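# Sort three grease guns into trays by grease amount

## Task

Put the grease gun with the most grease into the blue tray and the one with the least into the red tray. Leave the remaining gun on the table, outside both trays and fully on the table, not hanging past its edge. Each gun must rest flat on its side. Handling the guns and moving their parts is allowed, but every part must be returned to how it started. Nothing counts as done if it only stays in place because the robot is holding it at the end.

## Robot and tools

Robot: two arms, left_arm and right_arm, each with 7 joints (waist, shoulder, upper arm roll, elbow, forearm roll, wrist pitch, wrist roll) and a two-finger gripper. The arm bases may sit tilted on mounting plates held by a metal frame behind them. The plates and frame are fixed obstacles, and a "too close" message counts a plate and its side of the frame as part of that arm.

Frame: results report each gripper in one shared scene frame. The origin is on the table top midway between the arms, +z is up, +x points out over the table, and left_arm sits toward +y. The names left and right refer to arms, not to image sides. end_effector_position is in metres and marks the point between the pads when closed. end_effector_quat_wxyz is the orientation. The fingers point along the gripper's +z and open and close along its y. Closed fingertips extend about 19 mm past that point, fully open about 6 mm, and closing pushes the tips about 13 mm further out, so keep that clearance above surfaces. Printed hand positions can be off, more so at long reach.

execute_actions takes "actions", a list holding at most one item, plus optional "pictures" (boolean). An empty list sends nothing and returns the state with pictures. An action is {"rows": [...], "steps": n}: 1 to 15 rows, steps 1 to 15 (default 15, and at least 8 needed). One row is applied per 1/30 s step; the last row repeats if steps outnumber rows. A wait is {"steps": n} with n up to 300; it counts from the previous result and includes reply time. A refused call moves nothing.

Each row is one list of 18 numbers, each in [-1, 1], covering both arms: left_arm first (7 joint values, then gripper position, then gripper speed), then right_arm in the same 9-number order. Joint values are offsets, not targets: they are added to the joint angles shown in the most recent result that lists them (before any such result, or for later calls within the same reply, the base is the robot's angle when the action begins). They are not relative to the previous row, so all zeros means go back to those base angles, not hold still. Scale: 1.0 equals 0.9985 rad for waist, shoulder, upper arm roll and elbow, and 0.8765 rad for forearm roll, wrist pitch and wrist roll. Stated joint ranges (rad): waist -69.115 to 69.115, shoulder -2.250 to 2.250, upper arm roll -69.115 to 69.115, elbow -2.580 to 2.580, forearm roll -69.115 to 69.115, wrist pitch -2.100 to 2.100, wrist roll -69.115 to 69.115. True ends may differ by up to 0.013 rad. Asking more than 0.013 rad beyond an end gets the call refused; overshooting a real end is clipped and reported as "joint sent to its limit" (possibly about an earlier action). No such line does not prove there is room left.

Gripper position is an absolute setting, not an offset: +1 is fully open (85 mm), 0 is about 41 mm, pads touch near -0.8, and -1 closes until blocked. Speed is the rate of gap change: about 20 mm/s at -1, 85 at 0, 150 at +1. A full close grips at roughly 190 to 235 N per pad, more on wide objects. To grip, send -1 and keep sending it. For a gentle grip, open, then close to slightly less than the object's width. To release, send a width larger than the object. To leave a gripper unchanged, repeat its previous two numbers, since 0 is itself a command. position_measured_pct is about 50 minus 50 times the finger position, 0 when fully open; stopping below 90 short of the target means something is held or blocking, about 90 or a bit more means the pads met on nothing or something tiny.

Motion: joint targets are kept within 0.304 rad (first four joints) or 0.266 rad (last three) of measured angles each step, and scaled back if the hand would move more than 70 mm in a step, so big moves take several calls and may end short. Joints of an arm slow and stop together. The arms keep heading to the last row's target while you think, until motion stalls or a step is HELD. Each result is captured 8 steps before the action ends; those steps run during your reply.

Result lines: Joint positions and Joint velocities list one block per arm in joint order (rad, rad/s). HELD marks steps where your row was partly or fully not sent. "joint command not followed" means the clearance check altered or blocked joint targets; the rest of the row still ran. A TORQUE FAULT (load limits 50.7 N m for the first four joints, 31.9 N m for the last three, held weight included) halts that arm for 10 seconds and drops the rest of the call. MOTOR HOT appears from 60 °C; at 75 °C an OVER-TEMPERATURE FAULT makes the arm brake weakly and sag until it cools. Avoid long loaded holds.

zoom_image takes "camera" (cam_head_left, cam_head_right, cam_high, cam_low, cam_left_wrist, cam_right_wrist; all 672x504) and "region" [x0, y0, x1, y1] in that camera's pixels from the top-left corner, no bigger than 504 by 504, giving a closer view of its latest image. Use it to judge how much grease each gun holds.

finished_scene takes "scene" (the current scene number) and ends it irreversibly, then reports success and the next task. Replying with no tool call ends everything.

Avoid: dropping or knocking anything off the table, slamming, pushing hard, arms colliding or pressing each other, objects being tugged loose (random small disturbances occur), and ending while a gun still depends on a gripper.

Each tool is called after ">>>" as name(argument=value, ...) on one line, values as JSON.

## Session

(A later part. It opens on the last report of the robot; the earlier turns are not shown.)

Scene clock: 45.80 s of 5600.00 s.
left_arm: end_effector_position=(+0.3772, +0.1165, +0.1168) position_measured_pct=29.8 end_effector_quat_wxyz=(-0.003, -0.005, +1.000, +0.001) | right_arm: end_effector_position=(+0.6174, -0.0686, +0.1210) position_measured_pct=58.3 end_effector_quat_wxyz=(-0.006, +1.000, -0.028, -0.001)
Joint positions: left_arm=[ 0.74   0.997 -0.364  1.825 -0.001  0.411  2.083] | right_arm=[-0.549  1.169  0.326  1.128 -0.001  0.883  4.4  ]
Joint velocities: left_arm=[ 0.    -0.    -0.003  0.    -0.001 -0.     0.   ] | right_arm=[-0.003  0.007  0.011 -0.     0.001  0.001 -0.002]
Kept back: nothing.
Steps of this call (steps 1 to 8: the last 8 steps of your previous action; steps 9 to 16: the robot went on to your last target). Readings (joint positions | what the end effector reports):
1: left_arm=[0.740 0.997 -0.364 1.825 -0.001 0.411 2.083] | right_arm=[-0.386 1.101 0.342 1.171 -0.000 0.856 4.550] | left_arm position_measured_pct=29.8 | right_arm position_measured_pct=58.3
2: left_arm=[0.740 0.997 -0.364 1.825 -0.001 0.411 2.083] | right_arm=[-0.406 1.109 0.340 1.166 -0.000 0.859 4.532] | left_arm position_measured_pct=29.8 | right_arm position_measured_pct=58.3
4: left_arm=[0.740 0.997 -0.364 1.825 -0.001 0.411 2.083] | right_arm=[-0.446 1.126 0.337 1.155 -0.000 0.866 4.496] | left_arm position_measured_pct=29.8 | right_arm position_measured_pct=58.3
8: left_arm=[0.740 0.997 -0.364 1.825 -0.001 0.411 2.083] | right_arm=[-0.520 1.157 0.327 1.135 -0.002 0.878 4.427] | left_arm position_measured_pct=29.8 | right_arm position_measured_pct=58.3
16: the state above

>>> execute_actions(actions=[{"rows":[[0.006,0.002,0,0,0,0,0,0.4,1,-0.277,0.119,-0.024,-0.076,0,0.052,-0.29,-1,0]]}])

>>> execute_actions(actions=[{"steps":17}])

>>> execute_actions(actions=[{"rows":[[-0.065,0.031,0.002,-0.174,0,0.138,-0.061,0.4,1,0,0,0,0,0,0,0,-1,0]]}])

>>> execute_actions(actions=[{"steps":12}], pictures=true)

>>> execute_actions(actions=[{"rows":[[0,0,0,0,0,0,0,-1,0,0,0,0,0,0,0,0,-1,0]]}])

>>> execute_actions(actions=[{"rows":[[0.016,-0.009,-0.001,0.043,0,-0.033,0.014,-1,0,0,0,0,0,0,0,0,-1,0]],"steps":10}])

>>> execute_actions(actions=[{"rows":[[0.016,-0.008,-0.001,0.042,0,-0.033,0.014,-1,0,0,0,0,0,0,0,0,-1,0]],"steps":10}])

>>> execute_actions(actions=[{"rows":[[0.016,-0.007,-0.001,0.042,0,-0.033,0.014,-1,0,0,0,0,0,0,0,0,-1,0]]}])

Scene clock: 46.93 s of 5600.00 s.
left_arm: end_effector_position=(+0.3758, +0.1144, +0.1168) position_measured_pct=29.8 end_effector_quat_wxyz=(-0.002, -0.002, +1.000, +0.001) | right_arm: end_effector_position=(+0.6043, -0.0044, +0.1205) position_measured_pct=58.3 end_effector_quat_wxyz=(-0.003, +1.000, -0.018, -0.001)
Joint positions: left_arm=[ 0.746  0.999 -0.364  1.825 -0.001  0.411  2.083] | right_arm=[-0.646  1.212  0.321  1.101 -0.     0.898  4.313]
Joint velocities: left_arm=[ 0.004  0.001 -0.006 -0.    -0.     0.    -0.   ] | right_arm=[-0.618  0.254 -0.103 -0.172 -0.019  0.097 -0.566]
Steps of this call (steps 1 to 15: the robot went on to your last target; steps 16 to 27: nothing new was sent; steps 28 to 34: the first 7 steps of this action). Readings (joint positions | what the end effector reports):
28: left_arm=[0.741 0.998 -0.365 1.825 -0.001 0.411 2.083] | right_arm=[-0.551 1.170 0.326 1.127 -0.001 0.883 4.399] | left_arm position_measured_pct=29.8 | right_arm position_measured_pct=58.3
29: left_arm=[0.743 0.998 -0.365 1.825 -0.001 0.411 2.083] | right_arm=[-0.556 1.173 0.328 1.126 0.000 0.884 4.395] | left_arm position_measured_pct=29.8 | right_arm position_measured_pct=58.3
31: left_arm=[0.745 0.999 -0.364 1.825 -0.001 0.411 2.083] | right_arm=[-0.583 1.185 0.329 1.119 0.002 0.888 4.371] | left_arm position_measured_pct=29.8 | right_arm position_measured_pct=58.3
34: the state above

Scene clock: 47.50 s of 5600.00 s.
left_arm: end_effector_position=(+0.3758, +0.1143, +0.1168) position_measured_pct=29.8 end_effector_quat_wxyz=(-0.002, -0.001, +1.000, +0.001) | right_arm: end_effector_position=(+0.5608, +0.1132, +0.1213) position_measured_pct=58.3 end_effector_quat_wxyz=(-0.001, +1.000, -0.002, +0.001)
Joint positions: left_arm=[ 0.746  0.999 -0.364  1.825 -0.001  0.411  2.083] | right_arm=[-0.825  1.287  0.302  1.052 -0.001  0.928  4.146]
Joint velocities: left_arm=[-0.    -0.    -0.001 -0.    -0.     0.001  0.   ] | right_arm=[-0.003  0.006  0.     0.    -0.002  0.003 -0.001]
Kept back: nothing.
Steps of this call (steps 1 to 8: the last 8 steps of your previous action; steps 9 to 17: the robot went on to your last target). Readings (joint positions | what the end effector reports):
1: left_arm=[0.746 0.999 -0.364 1.825 -0.001 0.411 2.083] | right_arm=[-0.666 1.221 0.318 1.095 -0.000 0.902 4.294] | left_arm position_measured_pct=29.8 | right_arm position_measured_pct=58.3
2: left_arm=[0.746 0.999 -0.364 1.825 -0.001 0.411 2.083] | right_arm=[-0.686 1.229 0.316 1.090 -0.000 0.905 4.276] | left_arm position_measured_pct=29.8 | right_arm position_measured_pct=58.3
4: left_arm=[0.746 0.999 -0.364 1.825 -0.001 0.411 2.083] | right_arm=[-0.727 1.246 0.312 1.078 -0.000 0.912 4.238] | left_arm position_measured_pct=29.8 | right_arm position_measured_pct=58.3
8: left_arm=[0.746 0.999 -0.364 1.825 -0.001 0.411 2.083] | right_arm=[-0.800 1.276 0.302 1.058 -0.002 0.924 4.169] | left_arm position_measured_pct=29.8 | right_arm position_measured_pct=58.3
17: the state above

Scene clock: 47.73 s of 5600.00 s.
left_arm: end_effector_position=(+0.4104, +0.1139, +0.1160) position_measured_pct=29.8 end_effector_quat_wxyz=(-0.002, -0.001, +1.000, +0.001) | right_arm: end_effector_position=(+0.5608, +0.1132, +0.1213) position_measured_pct=58.3 end_effector_quat_wxyz=(-0.001, +1.000, -0.002, +0.001)
Joint positions: left_arm=[ 0.704  1.021 -0.363  1.716 -0.001  0.487  2.05 ] | right_arm=[-0.825  1.287  0.302  1.052 -0.001  0.928  4.146]
Joint velocities: left_arm=[-0.252  0.11  -0.018 -0.758 -0.004  0.503 -0.234] | right_arm=[-0.     0.     0.     0.     0.     0.001 -0.   ]
Steps of this call (steps 1 to 7: the first 7 steps of this action). Readings (joint positions | what the end effector reports):
1: left_arm=[0.746 1.000 -0.364 1.824 -0.001 0.412 2.083] | right_arm=[-0.825 1.287 0.302 1.052 -0.001 0.928 4.146] | left_arm position_measured_pct=29.8 | right_arm position_measured_pct=58.3
2: left_arm=[0.743 1.001 -0.364 1.819 -0.001 0.416 2.082] | right_arm=[-0.825 1.287 0.302 1.052 -0.001 0.928 4.146] | left_arm position_measured_pct=29.8 | right_arm position_measured_pct=58.3
4: left_arm=[0.732 1.007 -0.363 1.792 -0.001 0.435 2.074] | right_arm=[-0.825 1.287 0.302 1.052 -0.001 0.928 4.146] | left_arm position_measured_pct=29.8 | right_arm position_measured_pct=58.3
7: the state above

Scene clock: 48.13 s of 5600.00 s.
left_arm: end_effector_position=(+0.4318, +0.1134, +0.1184) position_measured_pct=29.8 end_effector_quat_wxyz=(+0.000, -0.000, +1.000, +0.001) | right_arm: end_effector_position=(+0.5608, +0.1132, +0.1213) position_measured_pct=58.3 end_effector_quat_wxyz=(-0.001, +1.000, -0.002, +0.001)
Joint positions: left_arm=[ 0.682  1.03  -0.362  1.651 -0.001  0.532  2.03 ] | right_arm=[-0.825  1.287  0.302  1.052 -0.001  0.928  4.146]
Joint velocities: left_arm=[-0.004  0.003  0.001 -0.001 -0.    -0.001  0.   ] | right_arm=[ 0.    -0.001  0.     0.     0.     0.    -0.   ]
Kept back: nothing.
Steps of this call (steps 1 to 8: the last 8 steps of your previous action; steps 9 to 12: the robot went on to your last target). Readings (joint positions | what the end effector reports):
1: left_arm=[0.696 1.024 -0.363 1.693 -0.001 0.502 2.043] | right_arm=[-0.825 1.287 0.302 1.052 -0.001 0.928 4.146] | left_arm position_measured_pct=29.8 | right_arm position_measured_pct=58.3
2: left_arm=[0.690 1.026 -0.363 1.675 -0.001 0.514 2.037] | right_arm=[-0.825 1.287 0.302 1.052 -0.001 0.928 4.146] | left_arm position_measured_pct=29.8 | right_arm position_measured_pct=58.3
4: left_arm=[0.684 1.028 -0.363 1.655 -0.001 0.528 2.031] | right_arm=[-0.825 1.287 0.302 1.052 -0.001 0.928 4.146] | left_arm position_measured_pct=29.8 | right_arm position_measured_pct=58.3
8: left_arm=[0.682 1.029 -0.362 1.651 -0.001 0.532 2.030] | right_arm=[-0.825 1.287 0.302 1.052 -0.001 0.928 4.146] | left_arm position_measured_pct=29.8 | right_arm position_measured_pct=58.3
12: the state above

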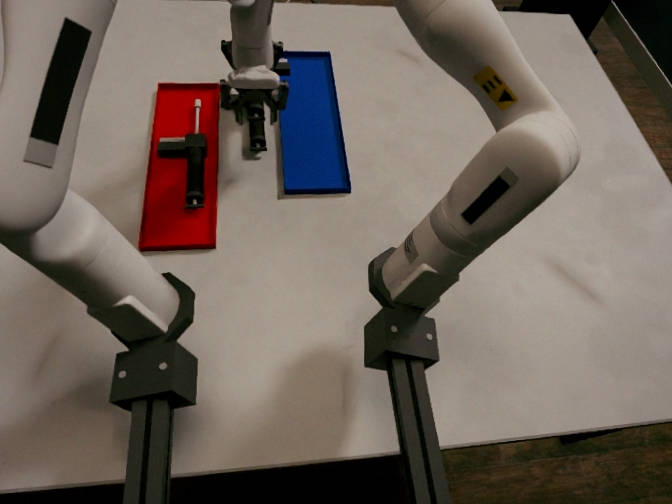

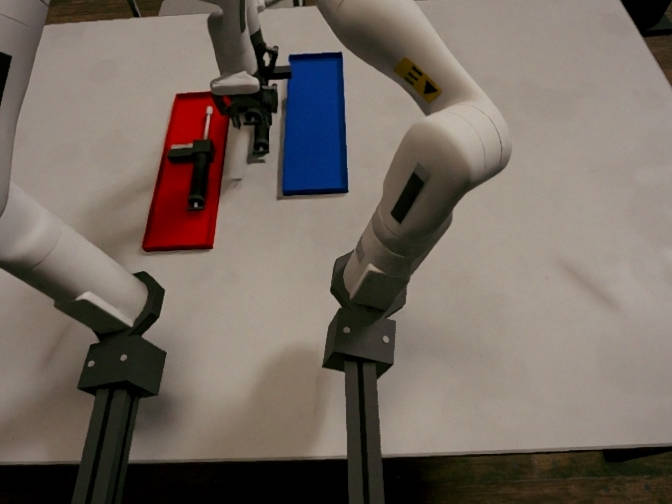

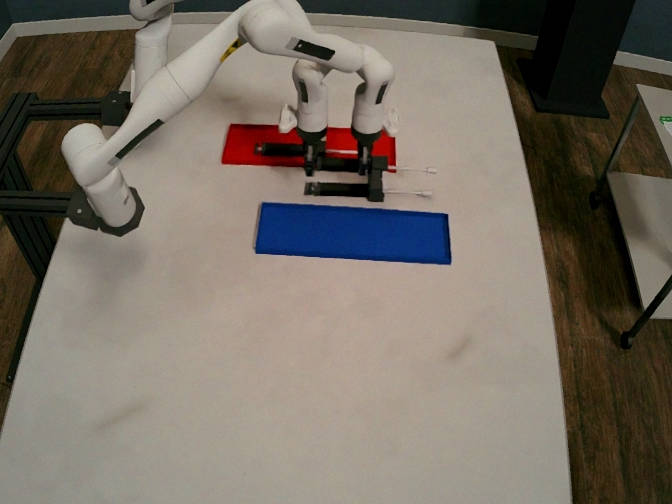

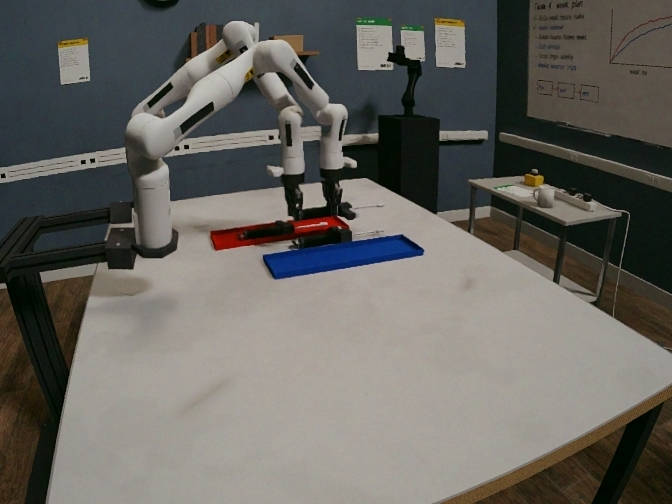

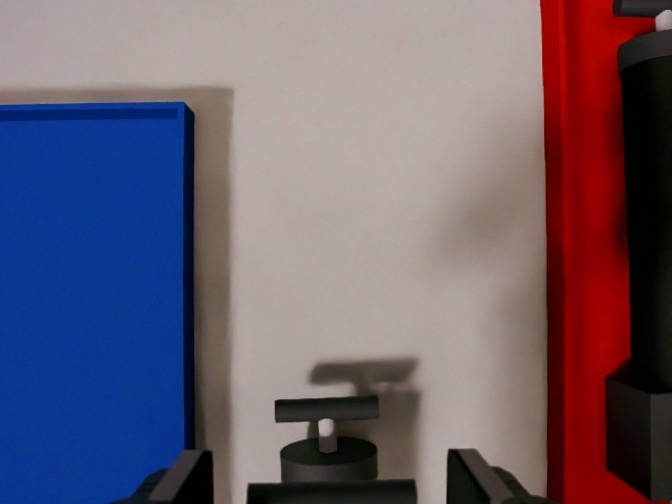

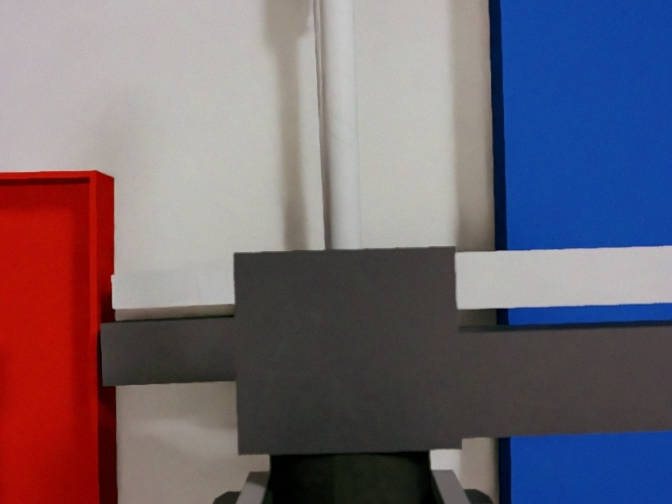

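Scene clock: 48.37 s of 5600.00 s.
left_arm: end_effector_position=(+0.4318, +0.1134, +0.1184) position_measured_pct=42.9 end_effector_quat_wxyz=(+0.000, -0.000, +1.000, +0.001) | right_arm: end_effector_position=(+0.5608, +0.1132, +0.1213) position_measured_pct=58.3 end_effector_quat_wxyz=(-0.001, +1.000, -0.002, +0.001)
Joint positions: left_arm=[ 0.682  1.03  -0.362  1.651 -0.001  0.532  2.03 ] | right_arm=[-0.825  1.287  0.302  1.052 -0.001  0.928  4.146]
Joint velocities: left_arm=[-0.    -0.     0.    -0.     0.     0.001  0.   ] | right_arm=[ 0.001  0.001 -0.    -0.    -0.001  0.002  0.   ]
Steps of this call (steps 1 to 7: the first 7 steps of this action). Readings (joint positions | what the end effector reports):
1: left_arm=[0.682 1.030 -0.362 1.651 -0.001 0.532 2.030] | right_arm=[-0.825 1.287 0.302 1.052 -0.001 0.928 4.146] | left_arm position_measured_pct=29.8 | right_arm position_measured_pct=58.3
2: left_arm=[0.682 1.030 -0.362 1.651 -0.001 0.532 2.030] | right_arm=[-0.825 1.287 0.302 1.052 -0.001 0.928 4.146] | left_arm position_measured_pct=30.2 | right_arm position_measured_pct=58.3
4: left_arm=[0.682 1.030 -0.362 1.651 -0.001 0.532 2.030] | right_arm=[-0.825 1.287 0.302 1.052 -0.001 0.928 4.146] | left_arm position_measured_pct=34.1 | right_arm position_measured_pct=58.3
7: the state above

Scene clock: 48.70 s of 5600.00 s.
left_arm: end_effector_position=(+0.4309, +0.1132, +0.1190) position_measured_pct=55.6 end_effector_quat_wxyz=(+0.001, -0.000, +1.000, +0.000) | right_arm: end_effector_position=(+0.5606, +0.1129, +0.1209) position_measured_pct=58.3 end_effector_quat_wxyz=(-0.000, +1.000, -0.002, +0.000)
Joint positions: left_arm=[ 0.684  1.028 -0.363  1.656 -0.001  0.528  2.031] | right_arm=[-0.825  1.288  0.302  1.052 -0.     0.929  4.146]
Joint velocities: left_arm=[ 0.095 -0.069 -0.029  0.205 -0.009 -0.168  0.061] | right_arm=[-0.001  0.003 -0.006  0.011 -0.005  0.016  0.001]
Steps of this call (steps 1 to 8: the last 8 steps of your previous action; steps 9 to 10: the first 2 steps of this action, its rows measured from where the robot was after step 8). Readings (joint positions | what the end effector reports):
8: left_arm=[0.682 1.030 -0.362 1.651 -0.001 0.532 2.030] | right_arm=[-0.825 1.288 0.302 1.052 -0.000 0.928 4.146] | left_arm position_measured_pct=55.6 | right_arm position_measured_pct=58.3
9: left_arm=[0.682 1.029 -0.362 1.652 -0.001 0.531 2.030] | right_arm=[-0.825 1.288 0.302 1.052 -0.000 0.928 4.146] | left_arm position_measured_pct=55.6 | right_arm position_measured_pct=58.3
10: the state above

Scene clock: 49.03 s of 5600.00 s.
left_arm: end_effector_position=(+0.4186, +0.1133, +0.1191) position_measured_pct=55.6 end_effector_quat_wxyz=(+0.002, -0.001, +1.000, +0.000) | right_arm: end_effector_position=(+0.5590, +0.1134, +0.1203) position_measured_pct=58.3 end_effector_quat_wxyz=(+0.000, +1.000, -0.001, -0.001)
Joint positions: left_arm=[ 0.7    1.019 -0.365  1.698 -0.002  0.498  2.044] | right_arm=[-0.826  1.289  0.301  1.053 -0.001  0.93   4.146]
Joint velocities: left_arm=[ 0.1   -0.063 -0.026  0.224 -0.003 -0.171  0.067] | right_arm=[-0.004  0.004 -0.007  0.01  -0.006  0.013  0.001]
Steps of this call (steps 1 to 8: the last 8 steps of your previous action; steps 9 to 10: the first 2 steps of this action, its rows measured from where the robot was after step 8). Readings (joint positions | what the end effector reports):
8: left_arm=[0.697 1.021 -0.364 1.693 -0.002 0.502 2.042] | right_arm=[-0.825 1.288 0.301 1.053 -0.001 0.929 4.146] | left_arm position_measured_pct=55.6 | right_arm position_measured_pct=58.3
9: left_arm=[0.697 1.020 -0.364 1.693 -0.002 0.502 2.042] | right_arm=[-0.826 1.288 0.301 1.053 -0.001 0.929 4.146] | left_arm position_measured_pct=55.6 | right_arm position_measured_pct=58.3
10: the state above

Scene clock: 49.53 s of 5600.00 s.
left_arm: end_effector_position=(+0.3960, +0.1139, +0.1182) position_measured_pct=55.6 end_effector_quat_wxyz=(+0.002, -0.001, +1.000, +0.000) | right_arm: end_effector_position=(+0.5566, +0.1146, +0.1195) position_measured_pct=58.3 end_effector_quat_wxyz=(-0.000, +1.000, -0.000, -0.003)
Joint positions: left_arm=[ 0.726  1.006 -0.366  1.771 -0.002  0.444  2.066] | right_arm=[-0.827  1.289  0.299  1.055 -0.002  0.931  4.146]
Joint velocities: left_arm=[ 0.012 -0.004 -0.     0.033 -0.002 -0.029  0.01 ] | right_arm=[-0.002  0.004 -0.001  0.     0.002 -0.004 -0.   ]
Steps of this call (steps 1 to 8: the last 8 steps of your previous action; steps 9 to 15: the first 7 steps of this action, its rows measured from where the robot was after step 8). Readings (joint positions | what the end effector reports):
8: left_arm=[0.712 1.012 -0.365 1.733 -0.002 0.473 2.054] | right_arm=[-0.826 1.289 0.300 1.054 -0.001 0.930 4.146] | left_arm position_measured_pct=55.6 | right_arm position_measured_pct=58.3
9: left_arm=[0.712 1.012 -0.366 1.734 -0.002 0.472 2.054] | right_arm=[-0.826 1.289 0.300 1.054 -0.002 0.930 4.146] | left_arm position_measured_pct=55.6 | right_arm position_measured_pct=58.3
10: left_arm=[0.715 1.011 -0.366 1.738 -0.002 0.468 2.056] | right_arm=[-0.827 1.289 0.300 1.054 -0.002 0.931 4.146] | left_arm position_measured_pct=55.6 | right_arm position_measured_pct=58.3
12: left_arm=[0.722 1.007 -0.367 1.758 -0.002 0.454 2.062] | right_arm=[-0.827 1.289 0.300 1.055 -0.002 0.931 4.146] | left_arm position_measured_pct=55.6 | right_arm position_measured_pct=58.3
15: the state above

>>> execute_actions(actions=[{"rows":[[0.018,-0.007,0,0.042,0,-0.033,0.016,-1,0,0,0,0,0,0,0,0,-1,0]],"steps":10}])

>>> execute_actions(actions=[{"rows":[[0.018,-0.006,0,0.04,0,-0.033,0.017,-1,0,0,0,0,0,0,0,0,-1,0]],"steps":10}])

>>> execute_actions(actions=[{"rows":[[0.018,-0.006,0,0.04,0,-0.033,0.017,-1,0,0,0,0,0,0,0,0,-1,0]]}])

Scene clock: 49.93 s of 5600.00 s.
left_arm: end_effector_position=(+0.3943, +0.1137, +0.1188) position_measured_pct=55.6 end_effector_quat_wxyz=(+0.003, -0.001, +1.000, -0.000) | right_arm: end_effector_position=(+0.5562, +0.1146, +0.1194) position_measured_pct=58.3 end_effector_quat_wxyz=(+0.000, +1.000, -0.000, -0.004)
Joint positions: left_arm=[ 0.73   1.004 -0.368  1.779 -0.002  0.438  2.068] | right_arm=[-0.827  1.29   0.299  1.055 -0.002  0.932  4.146]
Joint velocities: left_arm=[ 0.108 -0.053 -0.025  0.217 -0.005 -0.167  0.077] | right_arm=[-0.005  0.003 -0.007  0.011 -0.006  0.016  0.001]
Steps of this call (steps 1 to 8: the last 8 steps of your previous action; steps 9 to 10: the robot went on to your last target; steps 11 to 12: the first 2 steps of this action). Readings (joint positions | what the end effector reports):
11: left_arm=[0.728 1.005 -0.367 1.774 -0.002 0.442 2.067] | right_arm=[-0.827 1.290 0.299 1.055 -0.002 0.931 4.146] | left_arm position_measured_pct=55.6 | right_arm position_measured_pct=58.3
12: the state above

Scene clock: 50.27 s of 5600.00 s.
left_arm: end_effector_position=(+0.3818, +0.1135, +0.1187) position_measured_pct=55.6 end_effector_quat_wxyz=(+0.003, -0.001, +1.000, -0.000) | right_arm: end_effector_position=(+0.5548, +0.1148, +0.1188) position_measured_pct=58.3 end_effector_quat_wxyz=(+0.000, +1.000, +0.000, -0.005)
Joint positions: left_arm=[ 0.746  0.997 -0.368  1.817 -0.002  0.41   2.082] | right_arm=[-0.828  1.29   0.298  1.056 -0.003  0.933  4.146]
Joint velocities: left_arm=[ 0.119 -0.052 -0.027  0.22  -0.002 -0.177  0.086] | right_arm=[-0.003  0.003 -0.005  0.011 -0.005  0.013  0.001]
Steps of this call (steps 1 to 8: the last 8 steps of your previous action; steps 9 to 10: the first 2 steps of this action, its rows measured from where the robot was after step 8). Readings (joint positions | what the end effector reports):
8: left_arm=[0.743 0.999 -0.367 1.812 -0.002 0.415 2.080] | right_arm=[-0.828 1.290 0.298 1.056 -0.003 0.932 4.146] | left_arm position_measured_pct=55.6 | right_arm position_measured_pct=58.3
9: left_arm=[0.744 0.998 -0.367 1.813 -0.002 0.414 2.080] | right_arm=[-0.828 1.290 0.298 1.056 -0.003 0.932 4.146] | left_arm position_measured_pct=55.6 | right_arm position_measured_pct=58.3
10: the state above

Scene clock: 50.77 s of 5600.00 s.
left_arm: end_effector_position=(+0.3588, +0.1136, +0.1185) position_measured_pct=55.6 end_effector_quat_wxyz=(+0.003, -0.002, +1.000, -0.001) | right_arm: end_effector_position=(+0.5525, +0.1156, +0.1180) position_measured_pct=58.3 end_effector_quat_wxyz=(+0.001, +1.000, +0.001, -0.007)
Joint positions: left_arm=[ 0.775  0.987 -0.368  1.887 -0.003  0.357  2.109] | right_arm=[-0.829  1.291  0.297  1.058 -0.004  0.934  4.146]
Joint velocities: left_arm=[ 0.013 -0.002 -0.002  0.032  0.    -0.027  0.012] | right_arm=[-0.002  0.001 -0.001 -0.001  0.001 -0.003  0.   ]
Steps of this call (steps 1 to 8: the last 8 steps of your previous action; steps 9 to 15: the first 7 steps of this action, its rows measured from where the robot was after step 8). Readings (joint positions | what the end effector reports):
8: left_arm=[0.760 0.993 -0.368 1.850 -0.002 0.385 2.095] | right_arm=[-0.828 1.291 0.298 1.057 -0.003 0.933 4.146] | left_arm position_measured_pct=55.6 | right_arm position_measured_pct=58.3
9: left_arm=[0.760 0.992 -0.368 1.851 -0.002 0.385 2.095] | right_arm=[-0.828 1.291 0.298 1.057 -0.003 0.933 4.146] | left_arm position_measured_pct=55.6 | right_arm position_measured_pct=58.3
10: left_arm=[0.763 0.991 -0.369 1.856 -0.003 0.381 2.097] | right_arm=[-0.828 1.291 0.297 1.057 -0.003 0.934 4.146] | left_arm position_measured_pct=55.6 | right_arm position_measured_pct=58.3
12: left_arm=[0.772 0.988 -0.369 1.875 -0.003 0.366 2.104] | right_arm=[-0.829 1.291 0.297 1.058 -0.004 0.934 4.146] | left_arm position_measured_pct=55.6 | right_arm position_measured_pct=58.3
15: the state above

>>> execute_actions(actions=[{"rows":[[-0.097,0.045,0.006,-0.247,0.002,0.209,-0.094,-1,0,0.004,-0.004,0.005,-0.006,0.003,-0.007,0,-1,0]]}])

>>> execute_actions(actions=[{"steps":16}])

>>> execute_actions(actions=[{"rows":[[0,0,0,0,0,0,0,0.4,1,0,0,0,0,0,0,0,-1,0]],"steps":10}])

>>> execute_actions(actions=[{"rows":[[0.069,-0.033,-0.003,0.185,0,-0.149,0.065,0.4,1,0,0,0,0,0,0,0,-1,0]]}])

>>> execute_actions(actions=[{"rows":[[-0.3,-0.3,0,0.2,0,0,0,0.4,1,0.075,-0.147,0.031,0.312,0,-0.217,0.15,-1,0]]}])

>>> execute_actions(actions=[{"steps":18}], pictures=true)

Scene clock: 51.70 s of 5600.00 s.
left_arm: end_effector_position=(+0.3906, +0.1124, +0.1162) position_measured_pct=55.6 end_effector_quat_wxyz=(-0.002, -0.001, +1.000, +0.001) | right_arm: end_effector_position=(+0.5623, +0.1130, +0.1214) position_measured_pct=58.3 end_effector_quat_wxyz=(-0.001, +1.000, -0.002, +0.002)
Joint positions: left_arm=[ 0.729  1.01  -0.362  1.776 -0.001  0.444  2.071] | right_arm=[-0.825  1.287  0.303  1.051 -0.     0.926  4.146]
Joint velocities: left_arm=[-0.394  0.187  0.02  -1.027  0.009  0.759 -0.344] | right_arm=[ 0.016 -0.005  0.012 -0.009  0.008 -0.01   0.001]
Steps of this call (steps 1 to 8: the last 8 steps of your previous action; steps 9 to 15: the robot went on to your last target; steps 16 to 21: nothing new was sent; steps 22 to 28: the first 7 steps of this action). Readings (joint positions | what the end effector reports):
22: left_arm=[0.776 0.986 -0.369 1.888 -0.003 0.356 2.109] | right_arm=[-0.828 1.291 0.297 1.058 -0.004 0.934 4.146] | left_arm position_measured_pct=55.6 | right_arm position_measured_pct=58.3
23: left_arm=[0.774 0.988 -0.368 1.883 -0.003 0.361 2.107] | right_arm=[-0.828 1.290 0.297 1.056 -0.004 0.933 4.146] | left_arm position_measured_pct=55.6 | right_arm position_measured_pct=58.3
25: left_arm=[0.762 0.994 -0.365 1.857 -0.002 0.382 2.098] | right_arm=[-0.826 1.289 0.300 1.053 -0.002 0.928 4.146] | left_arm position_measured_pct=55.6 | right_arm position_measured_pct=58.3
28: the state above

Scene clock: 52.23 s of 5600.00 s.
left_arm: end_effector_position=(+0.4334, +0.1132, +0.1185) position_measured_pct=55.6 end_effector_quat_wxyz=(-0.001, +0.000, +1.000, +0.001) | right_arm: end_effector_position=(+0.5622, +0.1125, +0.1215) position_measured_pct=58.3 end_effector_quat_wxyz=(-0.001, +1.000, -0.002, +0.002)
Joint positions: left_arm=[ 0.679  1.032 -0.362  1.642 -0.     0.542  2.027] | right_arm=[-0.824  1.287  0.303  1.051 -0.     0.927  4.146]
Joint velocities: left_arm=[-0.001  0.001 -0.002 -0.001 -0.    -0.001 -0.   ] | right_arm=[ 0.     0.002  0.    -0.     0.001 -0.    -0.   ]
Kept back: nothing.
Steps of this call (steps 1 to 8: the last 8 steps of your previous action; steps 9 to 16: the robot went on to your last target). Readings (joint positions | what the end effector reports):
1: left_arm=[0.717 1.016 -0.362 1.743 -0.001 0.469 2.060] | right_arm=[-0.824 1.287 0.303 1.051 0.000 0.926 4.146] | left_arm position_measured_pct=55.6 | right_arm position_measured_pct=58.3
2: left_arm=[0.706 1.020 -0.363 1.714 -0.001 0.490 2.050] | right_arm=[-0.824 1.287 0.303 1.051 0.000 0.926 4.146] | left_arm position_measured_pct=55.6 | right_arm position_measured_pct=58.3
4: left_arm=[0.691 1.026 -0.363 1.670 -0.001 0.521 2.035] | right_arm=[-0.824 1.287 0.303 1.051 0.000 0.926 4.146] | left_arm position_measured_pct=55.6 | right_arm position_measured_pct=58.3
8: left_arm=[0.681 1.031 -0.363 1.643 -0.001 0.541 2.027] | right_arm=[-0.824 1.286 0.303 1.051 -0.000 0.927 4.146] | left_arm position_measured_pct=55.6 | right_arm position_measured_pct=58.3
16: the state above

Scene clock: 52.30 s of 5600.00 s.
left_arm: end_effector_position=(+0.4333, +0.1131, +0.1185) position_measured_pct=55.2 end_effector_quat_wxyz=(-0.001, +0.000, +1.000, +0.001) | right_arm: end_effector_position=(+0.5623, +0.1124, +0.1215) position_measured_pct=58.3 end_effector_quat_wxyz=(-0.001, +1.000, -0.002, +0.002)
Joint positions: left_arm=[ 0.679  1.032 -0.362  1.642 -0.001  0.542  2.026] | right_arm=[-0.824  1.287  0.303  1.051 -0.001  0.927  4.146]
Joint velocities: left_arm=[ 0.003 -0.001  0.001  0.001 -0.002  0.001 -0.003] | right_arm=[0.004 0.001 0.001 0.001 0.002 0.002 0.003]
Steps of this call (steps 1 to 2: the first 2 steps of this action). Readings (joint positions | what the end effector reports):
1: left_arm=[0.679 1.032 -0.362 1.642 -0.000 0.542 2.027] | right_arm=[-0.824 1.287 0.303 1.051 -0.000 0.927 4.146] | left_arm position_measured_pct=55.6 | right_arm position_measured_pct=58.3
2: the state above

Scene clock: 52.80 s of 5600.00 s.
left_arm: end_effector_position=(+0.3992, +0.1118, +0.1184) position_measured_pct=29.8 end_effector_quat_wxyz=(-0.001, +0.000, +1.000, +0.000) | right_arm: end_effector_position=(+0.5622, +0.1125, +0.1215) position_measured_pct=58.3 end_effector_quat_wxyz=(-0.001, +1.000, -0.002, +0.002)
Joint positions: left_arm=[ 0.722  1.01  -0.364  1.752 -0.001  0.463  2.061] | right_arm=[-0.824  1.287  0.303  1.051 -0.001  0.927  4.146]
Joint velocities: left_arm=[ 0.275 -0.119  0.018  0.806  0.008 -0.547  0.251] | right_arm=[ 0.001 -0.001 -0.     0.    -0.001 -0.001 -0.   ]
Steps of this call (steps 1 to 8: the last 8 steps of your previous action; steps 9 to 15: the first 7 steps of this action, its rows measured from where the robot was after step 8). Readings (joint positions | what the end effector reports):
8: left_arm=[0.679 1.032 -0.362 1.642 -0.000 0.542 2.027] | right_arm=[-0.824 1.287 0.303 1.051 -0.001 0.927 4.146] | left_arm position_measured_pct=30.6 | right_arm position_measured_pct=58.3
9: left_arm=[0.680 1.032 -0.362 1.643 -0.001 0.541 2.027] | right_arm=[-0.824 1.287 0.303 1.051 -0.001 0.927 4.146] | left_arm position_measured_pct=30.2 | right_arm position_measured_pct=58.3
10: left_arm=[0.682 1.030 -0.362 1.648 -0.001 0.537 2.028] | right_arm=[-0.824 1.287 0.303 1.051 -0.001 0.927 4.146] | left_arm position_measured_pct=30.2 | right_arm position_measured_pct=58.3
12: left_arm=[0.693 1.024 -0.363 1.675 -0.001 0.518 2.037] | right_arm=[-0.824 1.287 0.303 1.051 -0.001 0.927 4.146] | left_arm position_measured_pct=29.8 | right_arm position_measured_pct=58.3
15: the state above

Scene clock: 53.30 s of 5600.00 s.
left_arm: end_effector_position=(+0.3828, +0.1666, +0.1400) position_measured_pct=29.8 end_effector_quat_wxyz=(-0.009, -0.070, +0.997, -0.013) | right_arm: end_effector_position=(+0.5588, +0.0777, +0.1241) position_measured_pct=58.3 end_effector_quat_wxyz=(-0.004, +1.000, -0.001, +0.004)
Joint positions: left_arm=[ 0.635  0.888 -0.363  1.897 -0.     0.411  2.084] | right_arm=[-0.796  1.226  0.312  1.167 -0.002  0.854  4.195]
Joint velocities: left_arm=[-0.753 -0.745 -0.05   0.507 -0.008  0.001 -0.   ] | right_arm=[ 0.25  -0.499  0.111  1.052  0.004 -0.647  0.45 ]
Steps of this call (steps 1 to 8: the last 8 steps of your previous action; steps 9 to 15: the first 7 steps of this action, its rows measured from where the robot was after step 8). Readings (joint positions | what the end effector reports):
8: left_arm=[0.747 1.000 -0.364 1.827 -0.000 0.411 2.084] | right_arm=[-0.824 1.287 0.303 1.051 -0.001 0.927 4.146] | left_arm position_measured_pct=29.8 | right_arm position_measured_pct=58.3
9: left_arm=[0.746 0.999 -0.364 1.827 -0.000 0.411 2.084] | right_arm=[-0.824 1.286 0.303 1.052 -0.001 0.926 4.146] | left_arm position_measured_pct=29.8 | right_arm position_measured_pct=58.3
10: left_arm=[0.739 0.992 -0.363 1.831 -0.000 0.411 2.084] | right_arm=[-0.822 1.283 0.302 1.058 -0.001 0.923 4.149] | left_arm position_measured_pct=29.8 | right_arm position_measured_pct=58.3
12: left_arm=[0.710 0.962 -0.361 1.848 0.000 0.411 2.084] | right_arm=[-0.816 1.268 0.304 1.085 -0.002 0.906 4.160] | left_arm position_measured_pct=29.8 | right_arm position_measured_pct=58.3
15: the state above

Scene clock: 53.90 s of 5600.00 s.
left_arm: end_effector_position=(+0.3708, +0.2559, +0.1734) position_measured_pct=29.8 end_effector_quat_wxyz=(-0.022, -0.183, +0.982, -0.031) | right_arm: end_effector_position=(+0.5400, +0.0133, +0.1203) position_measured_pct=58.3 end_effector_quat_wxyz=(+0.000, +1.000, +0.000, +0.000)
Joint positions: left_arm=[ 0.448  0.702 -0.365  2.026 -0.     0.411  2.084] | right_arm=[-0.749  1.14   0.334  1.363 -0.001  0.737  4.278]
Joint velocities: left_arm=[-0.008 -0.007 -0.     0.     0.     0.001  0.   ] | right_arm=[-0.001 -0.003  0.     0.001 -0.     0.001  0.   ]
Kept back: nothing.
Steps of this call (steps 1 to 8: the last 8 steps of your previous action; steps 9 to 18: the robot went on to your last target). Readings (joint positions | what the end effector reports):
1: left_arm=[0.610 0.863 -0.364 1.914 -0.000 0.411 2.084] | right_arm=[-0.788 1.210 0.316 1.202 -0.001 0.833 4.210] | left_arm position_measured_pct=29.8 | right_arm position_measured_pct=58.3
2: left_arm=[0.585 0.838 -0.364 1.931 -0.000 0.411 2.084] | right_arm=[-0.780 1.195 0.321 1.236 -0.001 0.812 4.225] | left_arm position_measured_pct=29.8 | right_arm position_measured_pct=58.3
4: left_arm=[0.535 0.788 -0.364 1.965 -0.000 0.411 2.084] | right_arm=[-0.765 1.171 0.329 1.295 0.000 0.777 4.250] | left_arm position_measured_pct=29.8 | right_arm position_measured_pct=58.3
8: left_arm=[0.465 0.719 -0.367 2.016 -0.001 0.412 2.084] | right_arm=[-0.749 1.146 0.336 1.357 0.000 0.741 4.276] | left_arm position_measured_pct=29.8 | right_arm position_measured_pct=58.3
18: the state above

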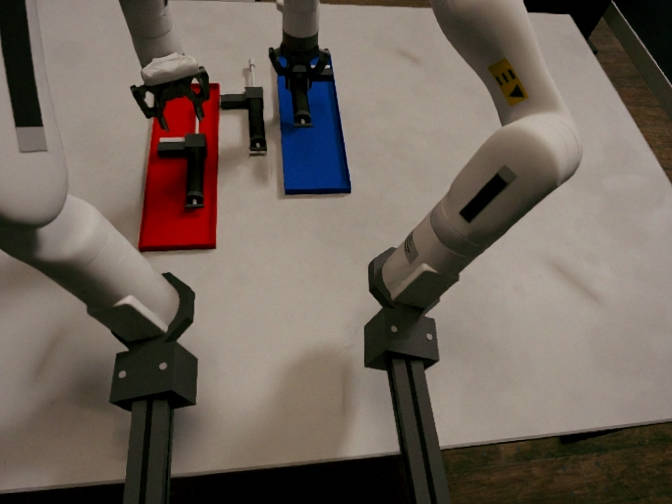

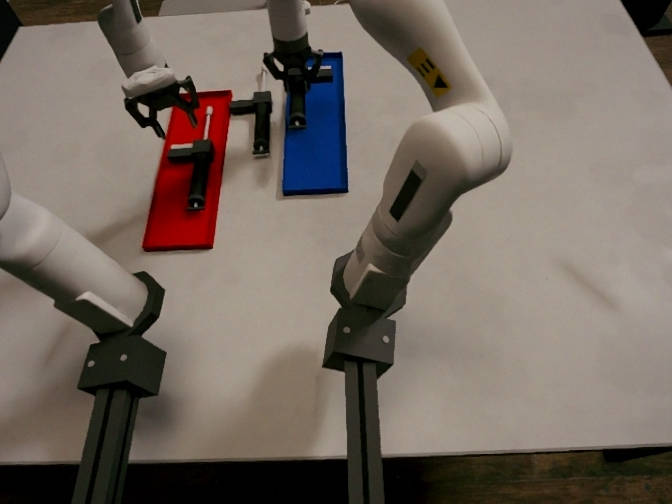

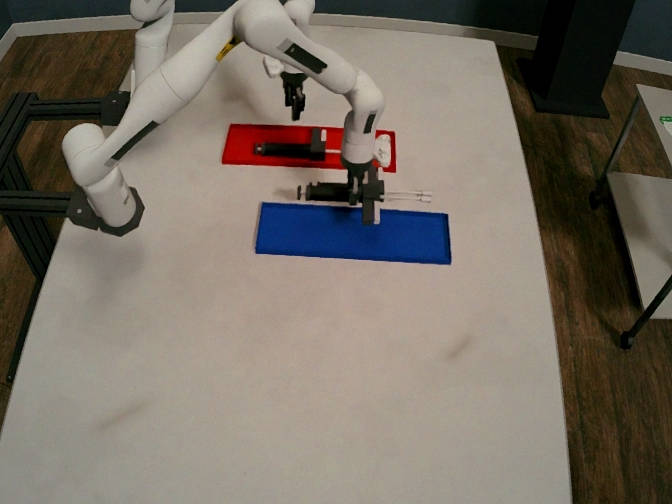

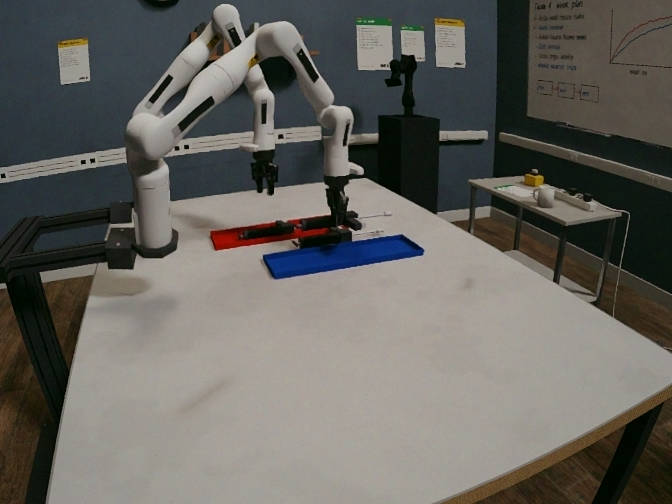

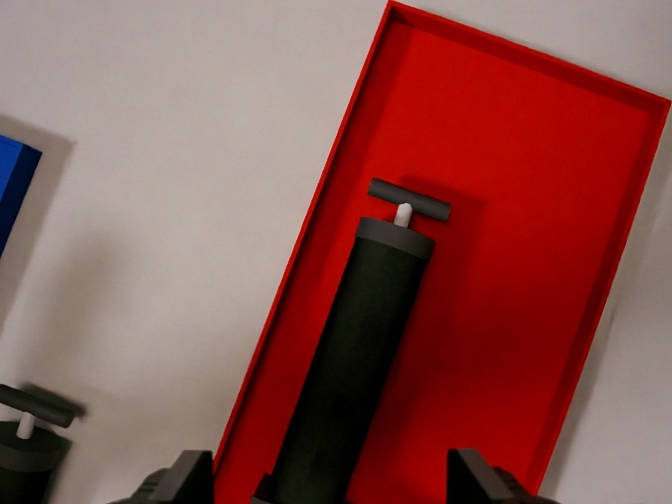

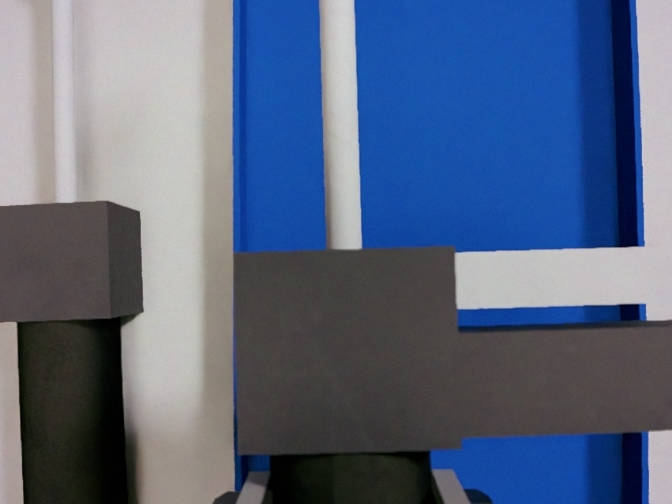

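>>> execute_actions(actions=[{"rows":[[0,0,0,0,0,0,0,0.4,1,0.067,0.159,-0.02,-0.045,0,-0.143,0.009,-1,0]]}])

>>> execute_actions(actions=[{"steps":13}])

>>> execute_actions(actions=[{"rows":[[0,0,0,0,0,0,0,0.4,1,0,0,0,0,0,0,0,0.3,0.5]],"steps":12}])

>>> execute_actions(actions=[{"rows":[[0,0,0,0,0,0,0,0.4,1,-0.059,-0.16,0.02,0.045,0,0.143,0,0.3,0.5]]}])

>>> execute_actions(actions=[{"steps":10}], pictures=true)

Scene clock: 56.50 s of 5600.00 s.
left_arm: end_effector_position=(+0.3709, +0.2560, +0.1734) position_measured_pct=29.8 end_effector_quat_wxyz=(-0.022, -0.183, +0.982, -0.031) | right_arm: end_effector_position=(+0.5423, +0.0099, +0.0613) position_measured_pct=58.3 end_effector_quat_wxyz=(+0.001, +1.000, -0.000, -0.000)
Joint positions: left_arm=[ 0.448  0.702 -0.365  2.026 -0.     0.411  2.084] | right_arm=[-0.705  1.246  0.321  1.332 -0.     0.656  4.283]
Joint velocities: left_arm=[0.    0.    0.002 0.001 0.    0.001 0.   ] | right_arm=[ 0.26   0.613 -0.08  -0.136  0.001 -0.511  0.033]
Steps of this call (steps 1 to 15: the robot went on to your last target; steps 16 to 71: nothing new was sent; steps 72 to 78: the first 7 steps of this action). Readings (joint positions | what the end effector reports):
72: left_arm=[0.447 0.701 -0.365 2.026 -0.001 0.411 2.084] | right_arm=[-0.748 1.141 0.334 1.362 -0.001 0.736 4.278] | left_arm position_measured_pct=29.8 | right_arm position_measured_pct=58.3
73: left_arm=[0.448 0.701 -0.365 2.026 -0.001 0.411 2.084] | right_arm=[-0.746 1.147 0.333 1.360 -0.001 0.732 4.278] | left_arm position_measured_pct=29.8 | right_arm position_measured_pct=58.3
75: left_arm=[0.448 0.701 -0.365 2.026 -0.000 0.411 2.084] | right_arm=[-0.734 1.176 0.329 1.351 -0.001 0.711 4.279] | left_arm position_measured_pct=29.8 | right_arm position_measured_pct=58.3
78: the state above

Scene clock: 56.93 s of 5600.00 s.
left_arm: end_effector_position=(+0.3708, +0.2559, +0.1734) position_measured_pct=29.8 end_effector_quat_wxyz=(-0.022, -0.183, +0.982, -0.031) | right_arm: end_effector_position=(+0.5414, +0.0082, +0.0311) position_measured_pct=58.3 end_effector_quat_wxyz=(-0.000, +1.000, -0.001, -0.000)
Joint positions: left_arm=[ 0.448  0.702 -0.365  2.026 -0.     0.411  2.084] | right_arm=[-0.682  1.299  0.314  1.318 -0.     0.611  4.286]
Joint velocities: left_arm=[ 0.     0.     0.002  0.     0.001 -0.     0.   ] | right_arm=[ 0.002  0.006 -0.    -0.    -0.001  0.     0.   ]
Kept back: nothing.
Steps of this call (steps 1 to 8: the last 8 steps of your previous action; steps 9 to 13: the robot went on to your last target). Readings (joint positions | what the end effector reports):
1: left_arm=[0.448 0.702 -0.365 2.026 -0.000 0.411 2.084] | right_arm=[-0.697 1.264 0.318 1.328 -0.000 0.640 4.284] | left_arm position_measured_pct=29.8 | right_arm position_measured_pct=58.3
2: left_arm=[0.448 0.702 -0.365 2.026 -0.000 0.411 2.084] | right_arm=[-0.691 1.278 0.316 1.325 -0.000 0.628 4.285] | left_arm position_measured_pct=29.8 | right_arm position_measured_pct=58.3
4: left_arm=[0.448 0.702 -0.365 2.026 -0.000 0.411 2.084] | right_arm=[-0.685 1.293 0.314 1.321 -0.000 0.614 4.285] | left_arm position_measured_pct=29.8 | right_arm position_measured_pct=58.3
8: left_arm=[0.448 0.702 -0.365 2.026 -0.000 0.411 2.084] | right_arm=[-0.683 1.297 0.314 1.318 -0.001 0.611 4.286] | left_arm position_measured_pct=29.8 | right_arm position_measured_pct=58.3
13: the state above

Scene clock: 57.07 s of 5600.00 s.
left_arm: end_effector_position=(+0.3708, +0.2559, +0.1734) position_measured_pct=29.8 end_effector_quat_wxyz=(-0.022, -0.183, +0.982, -0.031) | right_arm: end_effector_position=(+0.5421, +0.0085, +0.0319) position_measured_pct=52.0 end_effector_quat_wxyz=(-0.001, +1.000, -0.001, +0.001)
Joint positions: left_arm=[ 0.448  0.702 -0.365  2.026 -0.     0.411  2.084] | right_arm=[-0.683  1.298  0.314  1.317 -0.     0.611  4.286]
Joint velocities: left_arm=[-0.    -0.     0.001  0.     0.    -0.     0.   ] | right_arm=[-0.008 -0.028  0.002 -0.016  0.001 -0.001  0.   ]
Steps of this call (steps 1 to 4: the first 4 steps of this action). Readings (joint positions | what the end effector reports):
1: left_arm=[0.448 0.702 -0.365 2.026 -0.000 0.411 2.084] | right_arm=[-0.682 1.299 0.314 1.318 -0.000 0.611 4.286] | left_arm position_measured_pct=29.8 | right_arm position_measured_pct=58.3
2: left_arm=[0.448 0.702 -0.365 2.026 -0.000 0.411 2.084] | right_arm=[-0.682 1.299 0.314 1.318 -0.001 0.611 4.286] | left_arm position_measured_pct=29.8 | right_arm position_measured_pct=57.9
4: the state above

Scene clock: 57.57 s of 5600.00 s.
left_arm: end_effector_position=(+0.3708, +0.2559, +0.1734) position_measured_pct=29.8 end_effector_quat_wxyz=(-0.022, -0.183, +0.982, -0.031) | right_arm: end_effector_position=(+0.5441, +0.0102, +0.0908) position_measured_pct=34.9 end_effector_quat_wxyz=(-0.001, +1.000, +0.000, +0.002)
Joint positions: left_arm=[ 0.448  0.702 -0.365  2.026 -0.     0.411  2.084] | right_arm=[-0.722  1.192  0.326  1.347 -0.001  0.692  4.286]
Joint velocities: left_arm=[ 0.     0.    -0.     0.001  0.001 -0.002 -0.   ] | right_arm=[-0.227 -0.609  0.086  0.14  -0.001  0.515  0.001]
Steps of this call (steps 1 to 8: the last 8 steps of your previous action; steps 9 to 15: the first 7 steps of this action, its rows measured from where the robot was after step 8). Readings (joint positions | what the end effector reports):
8: left_arm=[0.448 0.702 -0.365 2.026 -0.000 0.411 2.084] | right_arm=[-0.682 1.298 0.314 1.318 -0.000 0.611 4.286] | left_arm position_measured_pct=29.8 | right_arm position_measured_pct=34.9
9: left_arm=[0.448 0.702 -0.365 2.026 -0.000 0.411 2.084] | right_arm=[-0.683 1.297 0.314 1.318 -0.000 0.612 4.286] | left_arm position_measured_pct=29.8 | right_arm position_measured_pct=34.9
10: left_arm=[0.448 0.702 -0.365 2.026 -0.000 0.411 2.084] | right_arm=[-0.685 1.291 0.314 1.321 -0.000 0.616 4.286] | left_arm position_measured_pct=29.8 | right_arm position_measured_pct=34.9
12: left_arm=[0.448 0.702 -0.365 2.026 -0.000 0.411 2.084] | right_arm=[-0.696 1.262 0.318 1.329 -0.000 0.637 4.286] | left_arm position_measured_pct=29.8 | right_arm position_measured_pct=34.9
15: the state above

Scene clock: 57.90 s of 5600.00 s.
left_arm: end_effector_position=(+0.3708, +0.2559, +0.1734) position_measured_pct=29.8 end_effector_quat_wxyz=(-0.022, -0.183, +0.982, -0.031) | right_arm: end_effector_position=(+0.5411, +0.0090, +0.1191) position_measured_pct=34.9 end_effector_quat_wxyz=(+0.000, +1.000, +0.000, -0.001)
Joint positions: left_arm=[ 0.448  0.702 -0.365  2.026 -0.     0.411  2.084] | right_arm=[-0.741  1.14   0.334  1.362 -0.001  0.737  4.286]
Joint velocities: left_arm=[-0.    -0.     0.    -0.001 -0.    -0.    -0.   ] | right_arm=[-0.006 -0.013 -0.001  0.002  0.     0.002  0.   ]
Kept back: nothing.
Steps of this call (steps 1 to 8: the last 8 steps of your previous action; steps 9 to 10: the robot went on to your last target). Readings (joint positions | what the end effector reports):
1: left_arm=[0.448 0.702 -0.365 2.026 -0.000 0.411 2.084] | right_arm=[-0.728 1.173 0.329 1.351 -0.001 0.708 4.286] | left_arm position_measured_pct=29.8 | right_arm position_measured_pct=34.9
2: left_arm=[0.448 0.702 -0.365 2.026 -0.000 0.411 2.084] | right_arm=[-0.734 1.160 0.331 1.355 -0.001 0.720 4.286] | left_arm position_measured_pct=29.8 | right_arm position_measured_pct=34.9
4: left_arm=[0.448 0.702 -0.365 2.026 -0.000 0.411 2.084] | right_arm=[-0.739 1.146 0.333 1.360 -0.000 0.734 4.286] | left_arm position_measured_pct=29.8 | right_arm position_measured_pct=34.9
8: left_arm=[0.448 0.702 -0.365 2.026 -0.000 0.411 2.084] | right_arm=[-0.740 1.141 0.334 1.362 -0.000 0.737 4.286] | left_arm position_measured_pct=29.8 | right_arm position_measured_pct=34.9
10: the state above

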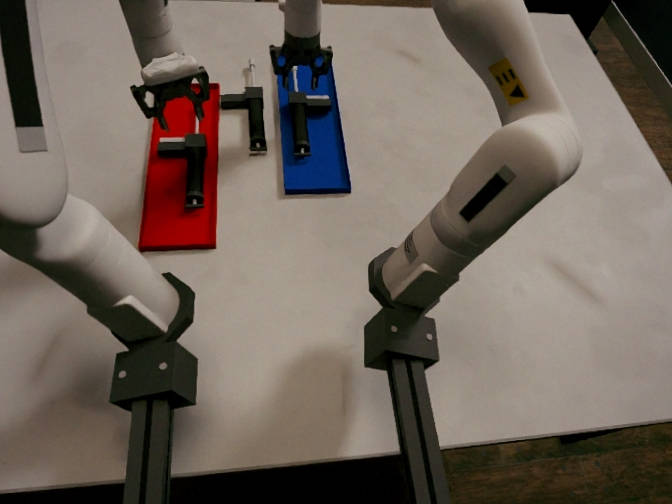

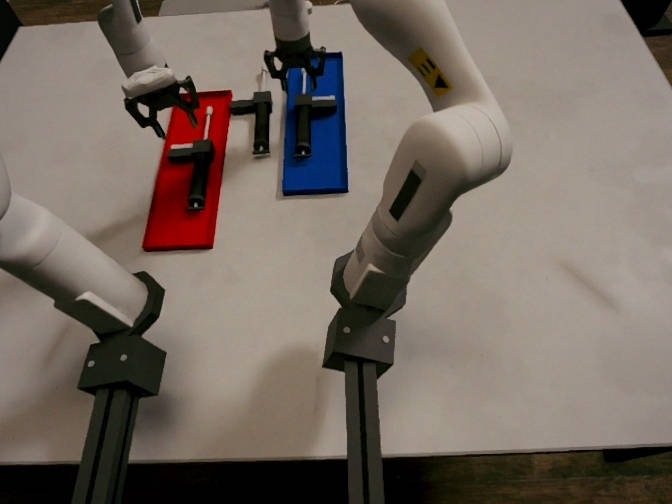

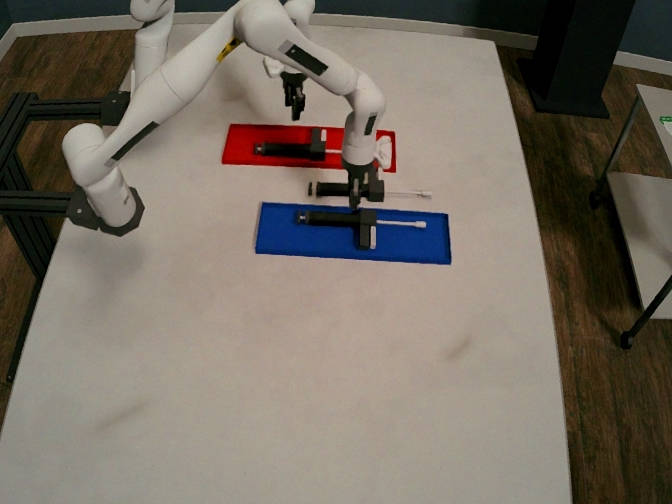

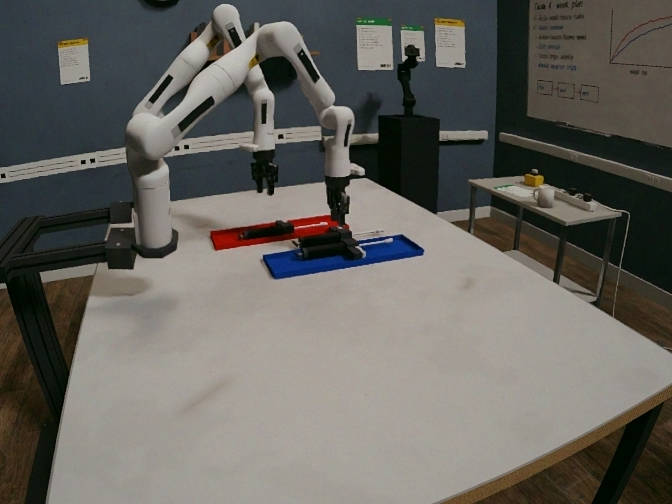

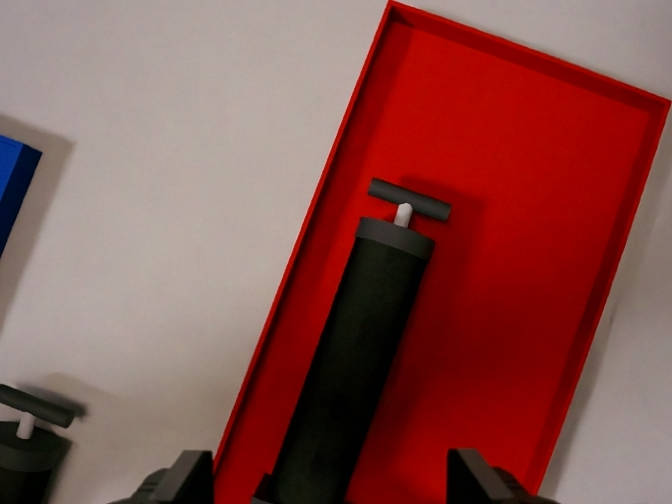

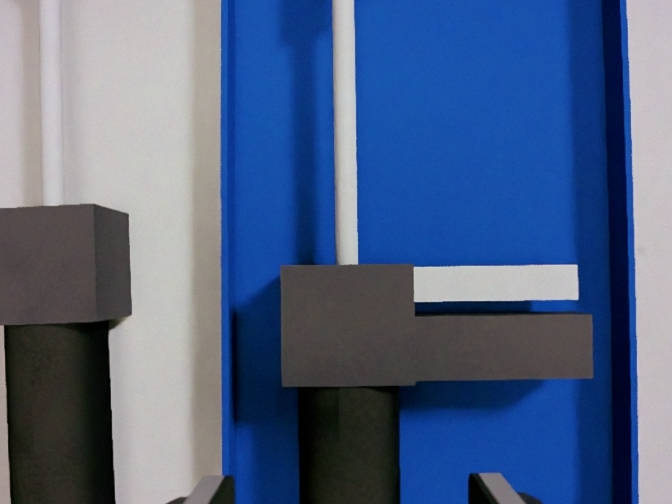

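>>> finished_scene(scene=1)

The scene is finished: the task was done.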